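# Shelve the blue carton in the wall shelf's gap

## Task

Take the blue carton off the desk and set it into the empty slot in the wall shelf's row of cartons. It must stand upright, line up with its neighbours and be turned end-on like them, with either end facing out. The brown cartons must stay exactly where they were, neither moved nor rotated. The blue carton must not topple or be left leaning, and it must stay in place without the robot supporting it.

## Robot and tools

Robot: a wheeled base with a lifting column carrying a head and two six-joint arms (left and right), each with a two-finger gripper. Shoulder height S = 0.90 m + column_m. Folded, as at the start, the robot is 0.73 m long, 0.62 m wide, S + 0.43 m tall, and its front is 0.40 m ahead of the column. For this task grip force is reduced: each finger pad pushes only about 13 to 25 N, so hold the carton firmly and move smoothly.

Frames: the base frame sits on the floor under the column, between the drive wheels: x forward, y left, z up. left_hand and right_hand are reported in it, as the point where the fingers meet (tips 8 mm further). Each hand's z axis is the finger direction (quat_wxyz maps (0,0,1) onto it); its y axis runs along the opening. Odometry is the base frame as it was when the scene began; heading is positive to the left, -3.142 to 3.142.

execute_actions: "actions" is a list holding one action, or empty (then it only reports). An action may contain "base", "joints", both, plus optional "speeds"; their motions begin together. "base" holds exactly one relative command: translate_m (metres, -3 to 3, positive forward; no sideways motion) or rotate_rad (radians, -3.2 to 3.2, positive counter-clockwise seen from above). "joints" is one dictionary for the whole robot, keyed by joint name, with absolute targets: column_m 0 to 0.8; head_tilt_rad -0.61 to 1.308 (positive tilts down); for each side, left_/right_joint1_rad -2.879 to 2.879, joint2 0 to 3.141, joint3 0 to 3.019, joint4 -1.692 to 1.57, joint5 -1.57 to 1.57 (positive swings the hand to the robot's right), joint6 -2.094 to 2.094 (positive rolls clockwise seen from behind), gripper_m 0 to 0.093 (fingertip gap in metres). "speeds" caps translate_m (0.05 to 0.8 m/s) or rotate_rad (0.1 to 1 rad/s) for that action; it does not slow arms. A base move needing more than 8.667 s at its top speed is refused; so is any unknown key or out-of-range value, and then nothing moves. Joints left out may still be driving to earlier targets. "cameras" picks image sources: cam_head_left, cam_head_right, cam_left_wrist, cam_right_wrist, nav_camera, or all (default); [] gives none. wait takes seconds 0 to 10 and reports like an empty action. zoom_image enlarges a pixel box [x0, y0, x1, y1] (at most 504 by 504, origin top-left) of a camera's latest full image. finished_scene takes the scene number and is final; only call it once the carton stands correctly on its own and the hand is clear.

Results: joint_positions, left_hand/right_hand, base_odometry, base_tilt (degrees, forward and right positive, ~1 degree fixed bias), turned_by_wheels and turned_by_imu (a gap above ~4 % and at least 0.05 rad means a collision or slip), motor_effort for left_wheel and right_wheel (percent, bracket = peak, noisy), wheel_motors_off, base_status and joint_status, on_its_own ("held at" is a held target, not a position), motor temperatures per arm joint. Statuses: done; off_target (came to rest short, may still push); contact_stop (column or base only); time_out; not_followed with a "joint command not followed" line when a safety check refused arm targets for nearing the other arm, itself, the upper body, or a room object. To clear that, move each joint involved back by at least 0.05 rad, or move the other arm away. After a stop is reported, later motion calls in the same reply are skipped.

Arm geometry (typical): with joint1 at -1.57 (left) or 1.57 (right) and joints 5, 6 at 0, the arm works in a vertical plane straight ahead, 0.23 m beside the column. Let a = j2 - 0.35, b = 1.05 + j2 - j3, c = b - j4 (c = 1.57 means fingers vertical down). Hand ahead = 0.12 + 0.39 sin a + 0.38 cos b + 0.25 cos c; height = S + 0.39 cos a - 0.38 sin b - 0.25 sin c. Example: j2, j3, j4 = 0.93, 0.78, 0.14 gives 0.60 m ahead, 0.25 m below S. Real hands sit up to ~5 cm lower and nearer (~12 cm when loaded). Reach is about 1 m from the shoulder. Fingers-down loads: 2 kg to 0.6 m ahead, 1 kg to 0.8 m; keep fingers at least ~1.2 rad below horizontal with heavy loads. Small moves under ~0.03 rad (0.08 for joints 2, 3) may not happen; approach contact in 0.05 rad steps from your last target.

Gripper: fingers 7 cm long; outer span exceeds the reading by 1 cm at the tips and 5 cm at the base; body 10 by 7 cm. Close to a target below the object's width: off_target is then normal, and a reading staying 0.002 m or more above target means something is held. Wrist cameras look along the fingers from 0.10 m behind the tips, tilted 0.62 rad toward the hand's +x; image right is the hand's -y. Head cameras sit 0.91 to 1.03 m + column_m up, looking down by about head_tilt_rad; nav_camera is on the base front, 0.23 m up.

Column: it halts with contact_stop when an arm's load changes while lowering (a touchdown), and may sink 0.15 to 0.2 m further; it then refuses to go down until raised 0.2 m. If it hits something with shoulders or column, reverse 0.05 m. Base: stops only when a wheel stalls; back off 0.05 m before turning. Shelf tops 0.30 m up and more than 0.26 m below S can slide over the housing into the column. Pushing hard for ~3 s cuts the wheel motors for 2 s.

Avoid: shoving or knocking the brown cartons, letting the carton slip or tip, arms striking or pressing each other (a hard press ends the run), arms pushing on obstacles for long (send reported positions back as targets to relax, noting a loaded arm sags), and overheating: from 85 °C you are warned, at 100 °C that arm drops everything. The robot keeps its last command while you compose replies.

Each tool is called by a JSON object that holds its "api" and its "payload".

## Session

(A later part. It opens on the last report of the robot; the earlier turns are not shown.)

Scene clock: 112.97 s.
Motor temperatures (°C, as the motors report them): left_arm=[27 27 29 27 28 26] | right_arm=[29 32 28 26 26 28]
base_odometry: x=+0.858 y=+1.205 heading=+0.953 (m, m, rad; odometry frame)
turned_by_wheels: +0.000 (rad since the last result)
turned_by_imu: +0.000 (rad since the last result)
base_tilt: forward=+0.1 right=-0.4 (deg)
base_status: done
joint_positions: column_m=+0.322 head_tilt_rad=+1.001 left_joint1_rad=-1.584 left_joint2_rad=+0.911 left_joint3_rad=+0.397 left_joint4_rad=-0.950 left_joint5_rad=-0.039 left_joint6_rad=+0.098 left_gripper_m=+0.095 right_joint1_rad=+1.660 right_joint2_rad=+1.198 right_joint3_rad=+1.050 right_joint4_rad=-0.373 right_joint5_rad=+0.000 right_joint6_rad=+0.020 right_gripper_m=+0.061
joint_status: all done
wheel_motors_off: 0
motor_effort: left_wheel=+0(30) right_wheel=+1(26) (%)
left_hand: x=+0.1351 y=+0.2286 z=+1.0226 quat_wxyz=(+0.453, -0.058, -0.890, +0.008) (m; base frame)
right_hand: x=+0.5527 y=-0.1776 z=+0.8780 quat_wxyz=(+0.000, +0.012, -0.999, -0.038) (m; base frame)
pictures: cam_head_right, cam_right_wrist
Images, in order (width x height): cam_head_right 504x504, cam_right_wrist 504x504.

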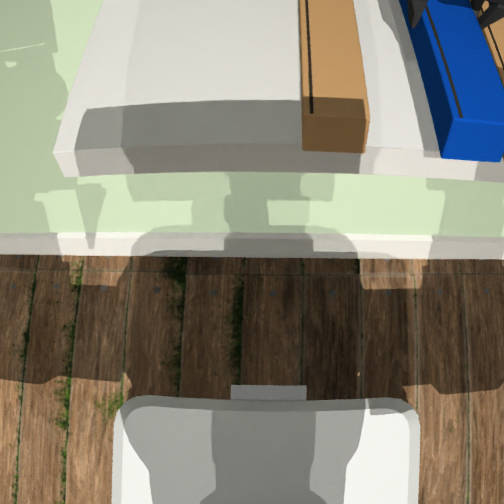

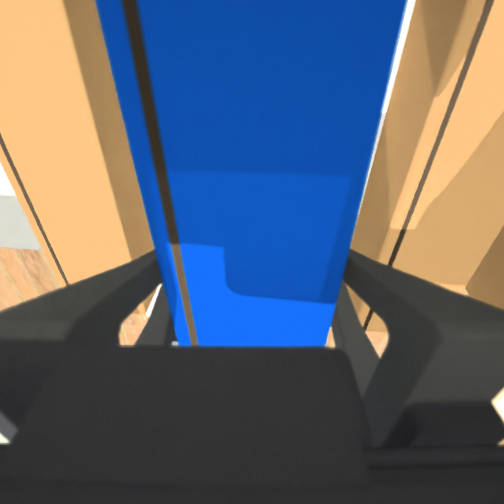

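{"api": "execute_actions", "payload": {"actions": [{"joints":{"column_m":0.308}}], "cameras": ["cam_head_right","cam_right_wrist"]}}

Scene clock: 113.80 s.
Motor temperatures (°C, as the motors report them): left_arm=[27 27 29 27 28 26] | right_arm=[29 32 28 26 26 28]
base_odometry: x=+0.858 y=+1.205 heading=+0.953 (m, m, rad; odometry frame)
turned_by_wheels: +0.000 (rad since the last result)
turned_by_imu: +0.000 (rad since the last result)
base_tilt: forward=+0.1 right=-0.3 (deg)
base_status: not commanded
joint_positions: column_m=+0.308 head_tilt_rad=+1.001 left_joint1_rad=-1.584 left_joint2_rad=+0.911 left_joint3_rad=+0.397 left_joint4_rad=-0.950 left_joint5_rad=-0.039 left_joint6_rad=+0.098 left_gripper_m=+0.095 right_joint1_rad=+1.660 right_joint2_rad=+1.199 right_joint3_rad=+1.050 right_joint4_rad=-0.373 right_joint5_rad=+0.000 right_joint6_rad=+0.020 right_gripper_m=+0.061
joint_status: all done
wheel_motors_off: 0
motor_effort: left_wheel=+0(0) right_wheel=-1(1) (%)
left_hand: x=+0.1351 y=+0.2286 z=+1.0086 quat_wxyz=(+0.453, -0.058, -0.890, +0.008) (m; base frame)
right_hand: x=+0.5526 y=-0.1776 z=+0.8639 quat_wxyz=(+0.000, +0.012, -0.999, -0.038) (m; base frame)
pictures: cam_head_right, cam_right_wrist
Images, in order (width x height): cam_head_right 504x504, cam_right_wrist 504x504.

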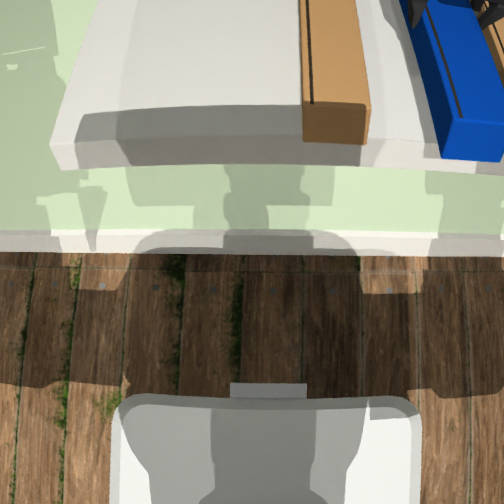

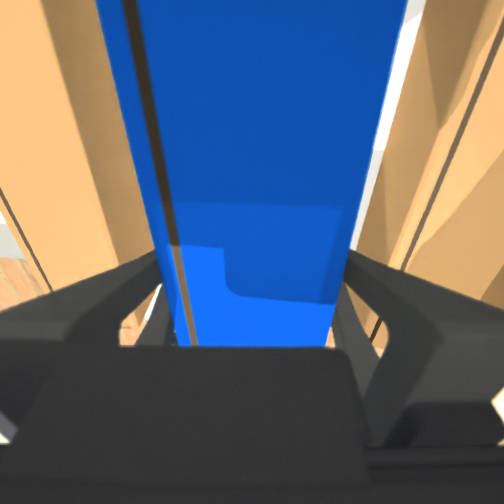

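{"api": "execute_actions", "payload": {"actions": [{"joints":{"column_m":0.294}}], "cameras": ["cam_head_right","cam_right_wrist"]}}

Scene clock: 114.93 s.
Motor temperatures (°C, as the motors report them): left_arm=[27 27 29 27 28 26] | right_arm=[29 32 28 26 26 28]
base_odometry: x=+0.858 y=+1.205 heading=+0.953 (m, m, rad; odometry frame)
turned_by_wheels: +0.000 (rad since the last result)
turned_by_imu: +0.000 (rad since the last result)
base_tilt: forward=+0.2 right=-0.4 (deg)
base_status: not commanded
joint_positions: column_m=+0.294 head_tilt_rad=+1.001 left_joint1_rad=-1.584 left_joint2_rad=+0.911 left_joint3_rad=+0.397 left_joint4_rad=-0.950 left_joint5_rad=-0.039 left_joint6_rad=+0.098 left_gripper_m=+0.095 right_joint1_rad=+1.660 right_joint2_rad=+1.199 right_joint3_rad=+1.050 right_joint4_rad=-0.373 right_joint5_rad=+0.000 right_joint6_rad=+0.020 right_gripper_m=+0.061
joint_status: all done
wheel_motors_off: 0
motor_effort: left_wheel=+0(0) right_wheel=-1(0) (%)
left_hand: x=+0.1351 y=+0.2286 z=+0.9946 quat_wxyz=(+0.453, -0.058, -0.890, +0.008) (m; base frame)
right_hand: x=+0.5526 y=-0.1776 z=+0.8499 quat_wxyz=(+0.000, +0.012, -0.999, -0.038) (m; base frame)
pictures: cam_head_right, cam_right_wrist
Images, in order (width x height): cam_head_right 504x504, cam_right_wrist 504x504.

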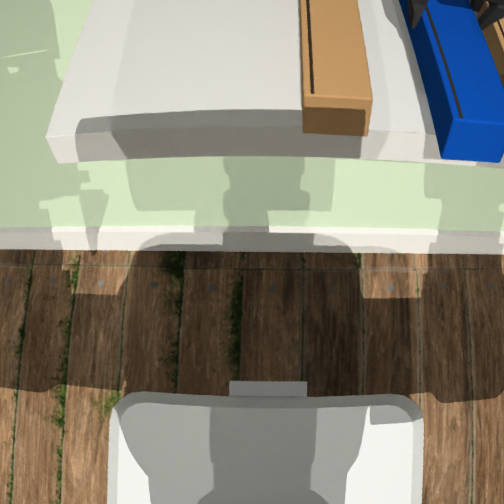

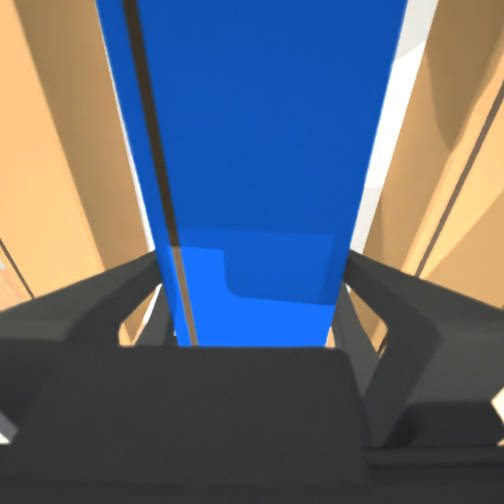

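{"api": "execute_actions", "payload": {"actions": [{"joints":{"column_m":0.282},"base":{"translate_m":0.012}}], "cameras": ["cam_head_right","cam_right_wrist"]}}

{"api": "execute_actions", "payload": {"actions": [{"joints":{"column_m":0.27}}], "cameras": ["cam_head_right","cam_right_wrist"]}}

Scene clock: 116.10 s.
Motor temperatures (°C, as the motors report them): left_arm=[27 27 29 27 28 26] | right_arm=[29 32 28 26 26 28]
base_odometry: x=+0.865 y=+1.214 heading=+0.953 (m, m, rad; odometry frame)
turned_by_wheels: +0.000 (rad since the last result)
turned_by_imu: +0.000 (rad since the last result)
base_tilt: forward=+0.1 right=-0.3 (deg)
base_status: done
joint_positions: column_m=+0.282 head_tilt_rad=+1.001 left_joint1_rad=-1.584 left_joint2_rad=+0.911 left_joint3_rad=+0.398 left_joint4_rad=-0.950 left_joint5_rad=-0.039 left_joint6_rad=+0.098 left_gripper_m=+0.095 right_joint1_rad=+1.660 right_joint2_rad=+1.199 right_joint3_rad=+1.050 right_joint4_rad=-0.373 right_joint5_rad=+0.000 right_joint6_rad=+0.020 right_gripper_m=+0.061
joint_status: all done
wheel_motors_off: 0
motor_effort: left_wheel=+0(30) right_wheel=+3(28) (%)
left_hand: x=+0.1356 y=+0.2286 z=+0.9825 quat_wxyz=(+0.453, -0.058, -0.890, +0.008) (m; base frame)
right_hand: x=+0.5527 y=-0.1776 z=+0.8377 quat_wxyz=(+0.000, +0.012, -0.999, -0.038) (m; base frame)
pictures: cam_head_right, cam_right_wrist
Images, in order (width x height): cam_head_right 504x504, cam_right_wrist 504x504.

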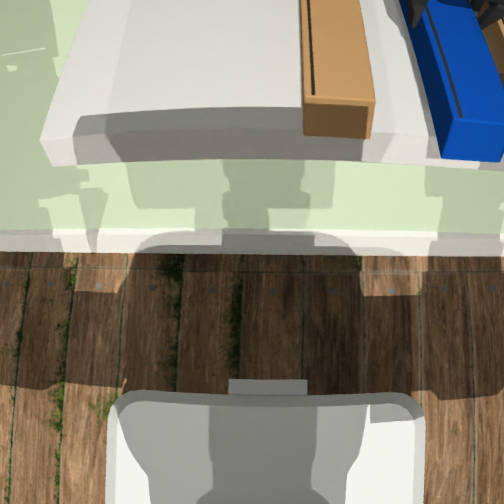

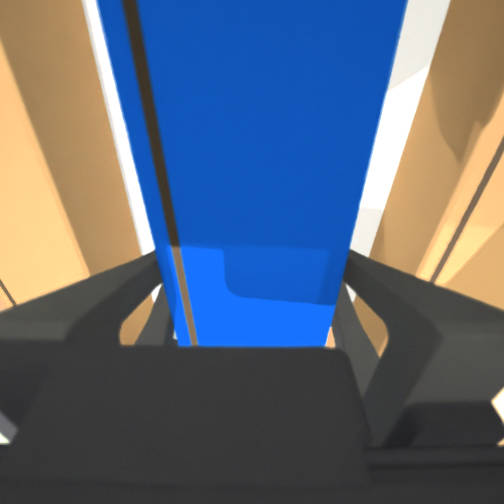

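Scene clock: 116.83 s.
Motor temperatures (°C, as the motors report them): left_arm=[27 27 29 27 28 26] | right_arm=[29 32 28 26 26 28]
base_odometry: x=+0.865 y=+1.214 heading=+0.953 (m, m, rad; odometry frame)
turned_by_wheels: +0.000 (rad since the last result)
turned_by_imu: +0.000 (rad since the last result)
base_tilt: forward=+0.1 right=-0.4 (deg)
base_status: not commanded
joint_positions: column_m=+0.270 head_tilt_rad=+1.001 left_joint1_rad=-1.584 left_joint2_rad=+0.911 left_joint3_rad=+0.398 left_joint4_rad=-0.950 left_joint5_rad=-0.039 left_joint6_rad=+0.098 left_gripper_m=+0.095 right_joint1_rad=+1.660 right_joint2_rad=+1.199 right_joint3_rad=+1.050 right_joint4_rad=-0.373 right_joint5_rad=+0.000 right_joint6_rad=+0.020 right_gripper_m=+0.061
joint_status: all done
wheel_motors_off: 0
motor_effort: left_wheel=-1(0) right_wheel=+1(0) (%)
left_hand: x=+0.1356 y=+0.2286 z=+0.9705 quat_wxyz=(+0.453, -0.058, -0.890, +0.008) (m; base frame)
right_hand: x=+0.5527 y=-0.1776 z=+0.8257 quat_wxyz=(+0.000, +0.012, -0.999, -0.038) (m; base frame)
pictures: cam_head_right, cam_right_wrist
Images, in order (width x height): cam_head_right 504x504, cam_right_wrist 504x504.

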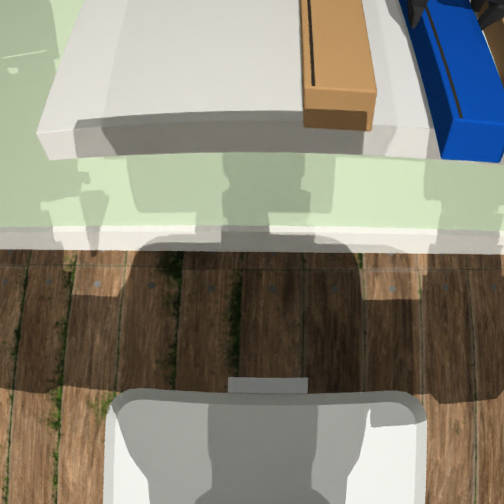

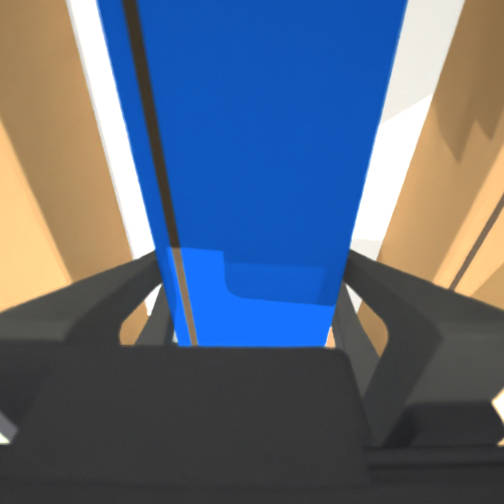

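{"api": "execute_actions", "payload": {"actions": [{"base":{"translate_m":0.025}}], "cameras": ["cam_head_right","cam_right_wrist"]}}

{"api": "execute_actions", "payload": {"actions": [{"joints":{"column_m":0.258}}], "cameras": ["cam_head_right","cam_right_wrist"]}}

Scene clock: 118.07 s.
Motor temperatures (°C, as the motors report them): left_arm=[27 27 29 27 28 26] | right_arm=[29 32 28 26 26 28]
base_odometry: x=+0.880 y=+1.235 heading=+0.953 (m, m, rad; odometry frame)
turned_by_wheels: +0.000 (rad since the last result)
turned_by_imu: +0.001 (rad since the last result)
base_tilt: forward=+0.1 right=-0.3 (deg)
base_status: done
joint_positions: column_m=+0.270 head_tilt_rad=+1.001 left_joint1_rad=-1.584 left_joint2_rad=+0.911 left_joint3_rad=+0.399 left_joint4_rad=-0.950 left_joint5_rad=-0.039 left_joint6_rad=+0.098 left_gripper_m=+0.095 right_joint1_rad=+1.660 right_joint2_rad=+1.200 right_joint3_rad=+1.050 right_joint4_rad=-0.373 right_joint5_rad=+0.000 right_joint6_rad=+0.020 right_gripper_m=+0.061
joint_status: not commanded
wheel_motors_off: 0
motor_effort: left_wheel=+0(31) right_wheel=+0(30) (%)
left_hand: x=+0.1360 y=+0.2286 z=+0.9703 quat_wxyz=(+0.452, -0.058, -0.890, +0.008) (m; base frame)
right_hand: x=+0.5523 y=-0.1776 z=+0.8255 quat_wxyz=(+0.000, +0.012, -0.999, -0.038) (m; base frame)
pictures: cam_head_right, cam_right_wrist
Images, in order (width x height): cam_head_right 504x504, cam_right_wrist 504x504.

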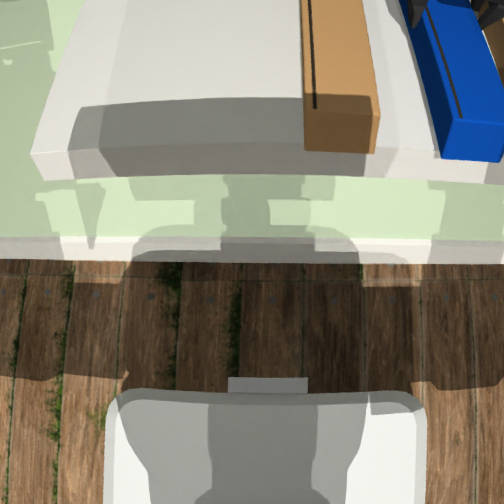

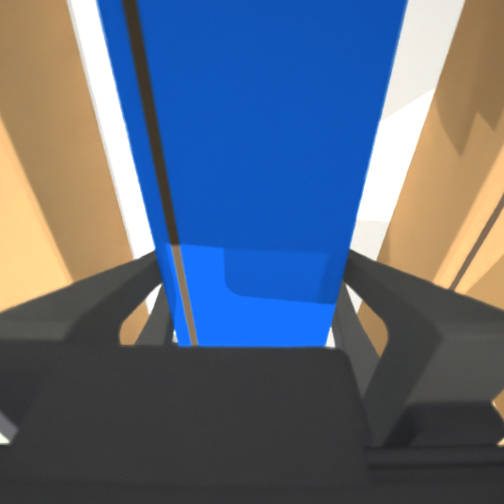

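Scene clock: 118.83 s.
Motor temperatures (°C, as the motors report them): left_arm=[27 27 29 27 28 26] | right_arm=[29 32 28 26 26 28]
base_odometry: x=+0.880 y=+1.235 heading=+0.953 (m, m, rad; odometry frame)
turned_by_wheels: +0.000 (rad since the last result)
turned_by_imu: +0.000 (rad since the last result)
base_tilt: forward=+0.1 right=-0.3 (deg)
base_status: not commanded
joint_positions: column_m=+0.258 head_tilt_rad=+1.001 left_joint1_rad=-1.584 left_joint2_rad=+0.911 left_joint3_rad=+0.399 left_joint4_rad=-0.950 left_joint5_rad=-0.039 left_joint6_rad=+0.098 left_gripper_m=+0.095 right_joint1_rad=+1.660 right_joint2_rad=+1.200 right_joint3_rad=+1.050 right_joint4_rad=-0.373 right_joint5_rad=+0.000 right_joint6_rad=+0.020 right_gripper_m=+0.061
joint_status: all done
wheel_motors_off: 0
motor_effort: left_wheel=+0(0) right_wheel=+1(1) (%)
left_hand: x=+0.1360 y=+0.2286 z=+0.9583 quat_wxyz=(+0.452, -0.058, -0.890, +0.008) (m; base frame)
right_hand: x=+0.5523 y=-0.1776 z=+0.8135 quat_wxyz=(+0.000, +0.012, -0.999, -0.038) (m; base frame)
pictures: cam_head_right, cam_right_wrist
Images, in order (width x height): cam_head_right 504x504, cam_right_wrist 504x504.

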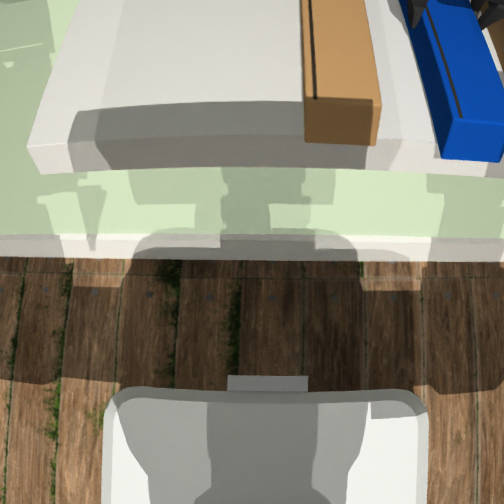

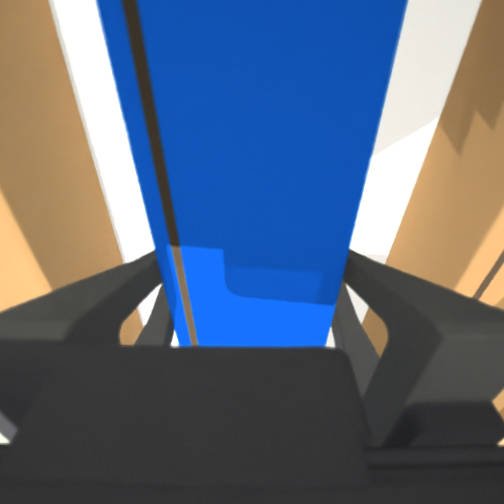

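{"api": "execute_actions", "payload": {"actions": [{"joints":{"column_m":0.246}}], "cameras": ["cam_head_right"]}}

{"api": "execute_actions", "payload": {"actions": [{"joints":{"column_m":0.234}}], "cameras": ["cam_head_right","cam_right_wrist"]}}

Scene clock: 119.73 s.
Motor temperatures (°C, as the motors report them): left_arm=[27 27 29 27 28 26] | right_arm=[29 32 28 26 26 28]
base_odometry: x=+0.880 y=+1.235 heading=+0.953 (m, m, rad; odometry frame)
turned_by_wheels: +0.000 (rad since the last result)
turned_by_imu: +0.000 (rad since the last result)
base_tilt: forward=+0.1 right=-0.4 (deg)
base_status: not commanded
joint_positions: column_m=+0.246 head_tilt_rad=+1.001 left_joint1_rad=-1.584 left_joint2_rad=+0.911 left_joint3_rad=+0.399 left_joint4_rad=-0.950 left_joint5_rad=-0.039 left_joint6_rad=+0.098 left_gripper_m=+0.095 right_joint1_rad=+1.660 right_joint2_rad=+1.187 right_joint3_rad=+1.049 right_joint4_rad=-0.374 right_joint5_rad=+0.001 right_joint6_rad=+0.023 right_gripper_m=+0.061
joint_status: all done
wheel_motors_off: 0
motor_effort: left_wheel=-1(1) right_wheel=+1(1) (%)
left_hand: x=+0.1360 y=+0.2286 z=+0.9464 quat_wxyz=(+0.452, -0.058, -0.890, +0.008) (m; base frame)
right_hand: x=+0.5560 y=-0.1780 z=+0.8067 quat_wxyz=(-0.005, +0.011, -0.999, -0.038) (m; base frame)
pictures: cam_head_right
Images, in order (width x height): cam_head_right 504x504.

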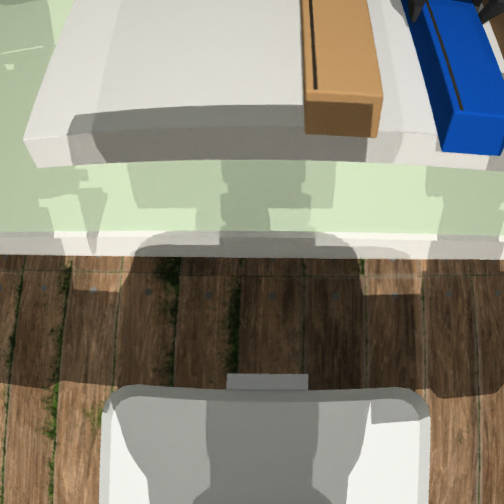

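Scene clock: 120.47 s.
Motor temperatures (°C, as the motors report them): left_arm=[27 27 29 27 28 26] | right_arm=[29 32 28 26 26 28]
base_odometry: x=+0.880 y=+1.235 heading=+0.953 (m, m, rad; odometry frame)
turned_by_wheels: +0.000 (rad since the last result)
turned_by_imu: +0.000 (rad since the last result)
base_tilt: forward=+0.1 right=-0.4 (deg)
base_status: not commanded
joint_positions: column_m=+0.234 head_tilt_rad=+1.001 left_joint1_rad=-1.584 left_joint2_rad=+0.911 left_joint3_rad=+0.399 left_joint4_rad=-0.950 left_joint5_rad=-0.039 left_joint6_rad=+0.098 left_gripper_m=+0.095 right_joint1_rad=+1.660 right_joint2_rad=+1.161 right_joint3_rad=+1.049 right_joint4_rad=-0.375 right_joint5_rad=+0.002 right_joint6_rad=+0.025 right_gripper_m=+0.061
joint_status: all done
wheel_motors_off: 0
motor_effort: left_wheel=-1(0) right_wheel=+3(4) (%)
left_hand: x=+0.1360 y=+0.2286 z=+0.9344 quat_wxyz=(+0.452, -0.058, -0.890, +0.008) (m; base frame)
right_hand: x=+0.5644 y=-0.1786 z=+0.8060 quat_wxyz=(-0.017, +0.009, -0.999, -0.038) (m; base frame)
pictures: cam_head_right, cam_right_wrist
Images, in order (width x height): cam_head_right 504x504, cam_right_wrist 504x504.

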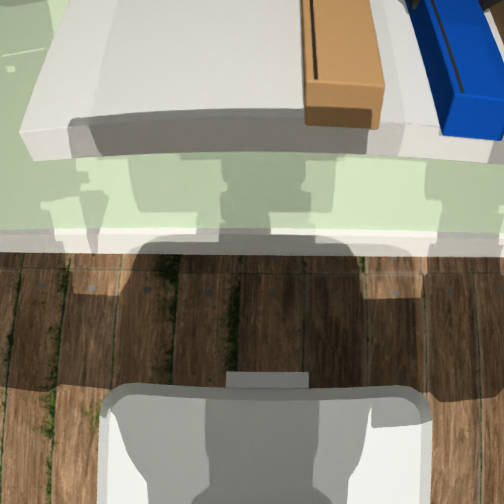

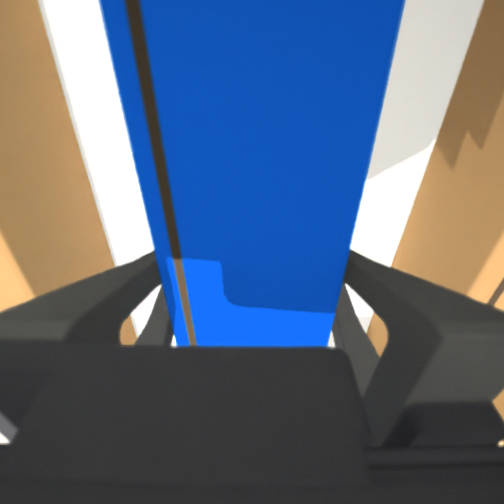

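{"api": "execute_actions", "payload": {"actions": [{"joints":{"column_m":0.248}}], "cameras": []}}

{"api": "execute_actions", "payload": {"actions": [{"base":{"translate_m":0.012}}], "cameras": []}}

{"api": "execute_actions", "payload": {"actions": [{"joints":{"column_m":0.242,"right_gripper_m":0.078}}], "cameras": ["cam_head_right","cam_right_wrist"]}}

Scene clock: 121.37 s.
Motor temperatures (°C, as the motors report them): left_arm=[27 27 29 27 28 26] | right_arm=[29 32 28 26 26 28]
base_odometry: x=+0.880 y=+1.235 heading=+0.953 (m, m, rad; odometry frame)
turned_by_wheels: +0.000 (rad since the last result)
turned_by_imu: +0.000 (rad since the last result)
base_tilt: forward=+0.1 right=-0.3 (deg)
base_status: not commanded
joint_positions: column_m=+0.248 head_tilt_rad=+1.001 left_joint1_rad=-1.584 left_joint2_rad=+0.911 left_joint3_rad=+0.399 left_joint4_rad=-0.950 left_joint5_rad=-0.039 left_joint6_rad=+0.098 left_gripper_m=+0.095 right_joint1_rad=+1.660 right_joint2_rad=+1.188 right_joint3_rad=+1.049 right_joint4_rad=-0.375 right_joint5_rad=+0.002 right_joint6_rad=+0.025 right_gripper_m=+0.061
joint_status: all done
wheel_motors_off: 0
motor_effort: left_wheel=-1(0) right_wheel=+3(0) (%)
left_hand: x=+0.1360 y=+0.2286 z=+0.9482 quat_wxyz=(+0.452, -0.058, -0.890, +0.008) (m; base frame)
right_hand: x=+0.5552 y=-0.1781 z=+0.8080 quat_wxyz=(-0.004, +0.010, -0.999, -0.038) (m; base frame)
pictures: none
No camera images: the call's "cameras" was empty. Leave "cameras" out to get every camera's image.

Scene clock: 122.20 s.
Motor temperatures (°C, as the motors report them): left_arm=[27 27 29 27 28 26] | right_arm=[29 32 28 26 26 28]
base_odometry: x=+0.887 y=+1.245 heading=+0.953 (m, m, rad; odometry frame)
turned_by_wheels: +0.000 (rad since the last result)
turned_by_imu: +0.000 (rad since the last result)
base_tilt: forward=+0.1 right=-0.3 (deg)
base_status: done
joint_positions: column_m=+0.248 head_tilt_rad=+1.001 left_joint1_rad=-1.584 left_joint2_rad=+0.911 left_joint3_rad=+0.399 left_joint4_rad=-0.950 left_joint5_rad=-0.039 left_joint6_rad=+0.098 left_gripper_m=+0.095 right_joint1_rad=+1.660 right_joint2_rad=+1.191 right_joint3_rad=+1.049 right_joint4_rad=-0.375 right_joint5_rad=+0.002 right_joint6_rad=+0.025 right_gripper_m=+0.061
joint_status: not commanded
wheel_motors_off: 0
motor_effort: left_wheel=+0(30) right_wheel=+0(28) (%)
left_hand: x=+0.1360 y=+0.2286 z=+0.9482 quat_wxyz=(+0.452, -0.058, -0.890, +0.008) (m; base frame)
right_hand: x=+0.5543 y=-0.1781 z=+0.8069 quat_wxyz=(-0.003, +0.010, -0.999, -0.038) (m; base frame)
pictures: none
No camera images: the call's "cameras" was empty. Leave "cameras" out to get every camera's image.

Scene clock: 122.90 s.
Motor temperatures (°C, as the motors report them): left_arm=[27 27 29 27 28 26] | right_arm=[29 32 28 26 26 28]
base_odometry: x=+0.887 y=+1.245 heading=+0.953 (m, m, rad; odometry frame)
turned_by_wheels: +0.000 (rad since the last result)
turned_by_imu: +0.000 (rad since the last result)
base_tilt: forward=+0.1 right=-0.4 (deg)
base_status: not commanded
joint_positions: column_m=+0.242 head_tilt_rad=+1.001 left_joint1_rad=-1.584 left_joint2_rad=+0.911 left_joint3_rad=+0.399 left_joint4_rad=-0.950 left_joint5_rad=-0.039 left_joint6_rad=+0.098 left_gripper_m=+0.095 right_joint1_rad=+1.660 right_joint2_rad=+1.187 right_joint3_rad=+1.049 right_joint4_rad=-0.375 right_joint5_rad=+0.002 right_joint6_rad=+0.026 right_gripper_m=+0.078
joint_status: all done
wheel_motors_off: 0
motor_effort: left_wheel=+0(1) right_wheel=+0(0) (%)
left_hand: x=+0.1360 y=+0.2286 z=+0.9424 quat_wxyz=(+0.452, -0.058, -0.890, +0.008) (m; base frame)
right_hand: x=+0.5555 y=-0.1781 z=+0.8028 quat_wxyz=(-0.005, +0.009, -0.999, -0.038) (m; base frame)
pictures: cam_head_right, cam_right_wrist
Images, in order (width x height): cam_head_right 504x504, cam_right_wrist 504x504.

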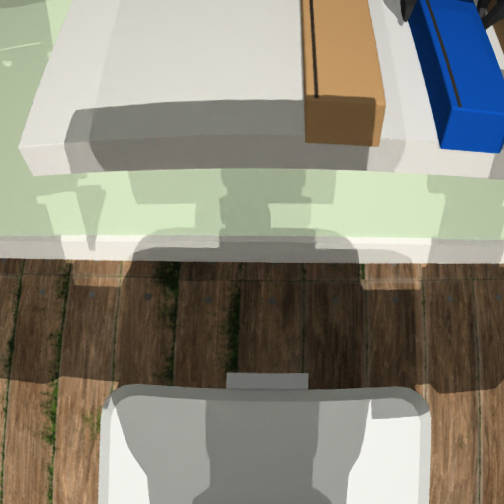

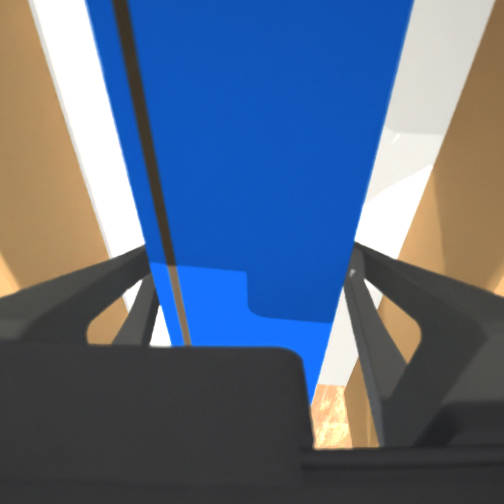

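Nearly aligned. Lift and look.

{"api": "execute_actions", "payload": {"actions": [{"joints":{"column_m":0.4}}], "cameras": ["cam_right_wrist"]}}

{"api": "execute_actions", "payload": {"actions": [{"base":{"translate_m":-0.3},"joints":{"head_tilt_rad":0.75}}], "cameras": ["cam_head_right","cam_right_wrist"]}}

Scene clock: 125.67 s.
Motor temperatures (°C, as the motors report them): left_arm=[27 27 29 27 28 26] | right_arm=[29 32 28 26 26 28]
base_odometry: x=+0.887 y=+1.245 heading=+0.953 (m, m, rad; odometry frame)
turned_by_wheels: +0.000 (rad since the last result)
turned_by_imu: +0.001 (rad since the last result)
base_tilt: forward=+0.1 right=-0.4 (deg)
base_status: not commanded
joint_positions: column_m=+0.400 head_tilt_rad=+1.001 left_joint1_rad=-1.584 left_joint2_rad=+0.911 left_joint3_rad=+0.399 left_joint4_rad=-0.950 left_joint5_rad=-0.039 left_joint6_rad=+0.098 left_gripper_m=+0.095 right_joint1_rad=+1.660 right_joint2_rad=+1.188 right_joint3_rad=+1.049 right_joint4_rad=-0.375 right_joint5_rad=+0.002 right_joint6_rad=+0.026 right_gripper_m=+0.078
joint_status: all done
wheel_motors_off: 0
motor_effort: left_wheel=+0(1) right_wheel=+0(2) (%)
left_hand: x=+0.1360 y=+0.2286 z=+1.1002 quat_wxyz=(+0.452, -0.058, -0.890, +0.008) (m; base frame)
right_hand: x=+0.5550 y=-0.1781 z=+0.9600 quat_wxyz=(-0.004, +0.009, -0.999, -0.038) (m; base frame)
pictures: cam_right_wrist
Images, in order (width x height): cam_right_wrist 504x504.

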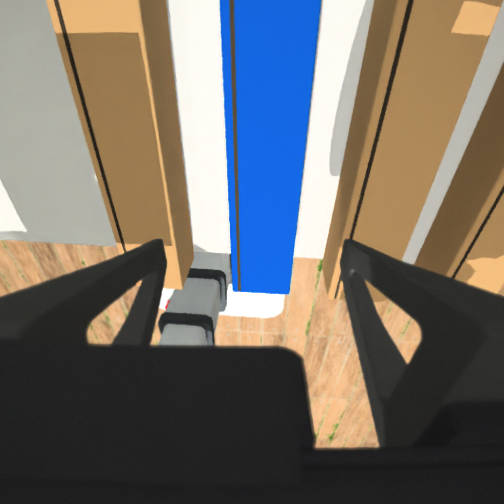

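Scene clock: 127.67 s.
Motor temperatures (°C, as the motors report them): left_arm=[27 27 29 27 28 26] | right_arm=[29 32 28 26 26 28]
base_odometry: x=+0.713 y=+1.000 heading=+0.954 (m, m, rad; odometry frame)
turned_by_wheels: +0.001 (rad since the last result)
turned_by_imu: +0.001 (rad since the last result)
base_tilt: forward=+0.2 right=-0.3 (deg)
base_status: done
joint_positions: column_m=+0.400 head_tilt_rad=+0.766 left_joint1_rad=-1.584 left_joint2_rad=+0.911 left_joint3_rad=+0.395 left_joint4_rad=-0.950 left_joint5_rad=-0.039 left_joint6_rad=+0.098 left_gripper_m=+0.095 right_joint1_rad=+1.660 right_joint2_rad=+1.190 right_joint3_rad=+1.047 right_joint4_rad=-0.375 right_joint5_rad=+0.002 right_joint6_rad=+0.026 right_gripper_m=+0.078
joint_status: all done
wheel_motors_off: 0
motor_effort: left_wheel=+0(34) right_wheel=-1(32) (%)
left_hand: x=+0.1340 y=+0.2286 z=+1.1010 quat_wxyz=(+0.454, -0.058, -0.889, +0.008) (m; base frame)
right_hand: x=+0.5538 y=-0.1781 z=+0.9592 quat_wxyz=(-0.002, +0.009, -0.999, -0.038) (m; base frame)
pictures: cam_head_right, cam_right_wrist
Images, in order (width x height): cam_head_right 504x504, cam_right_wrist 504x504.

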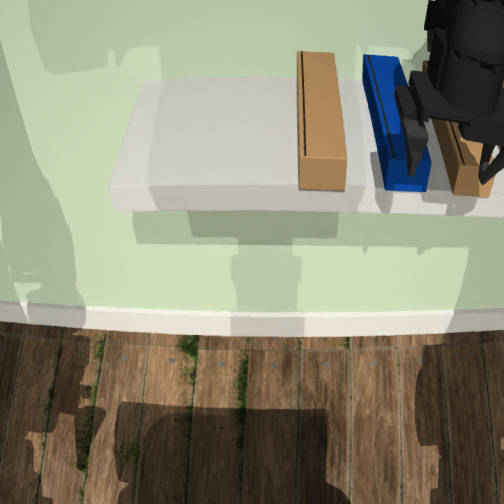

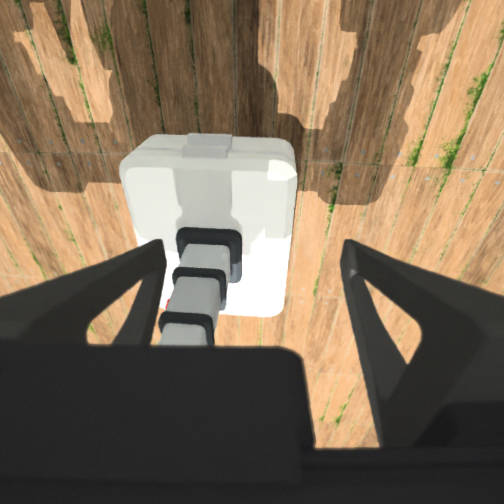

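In line.

{"api": "finished_scene", "payload": {"scene": 2}}

The scene is finished: the task was done.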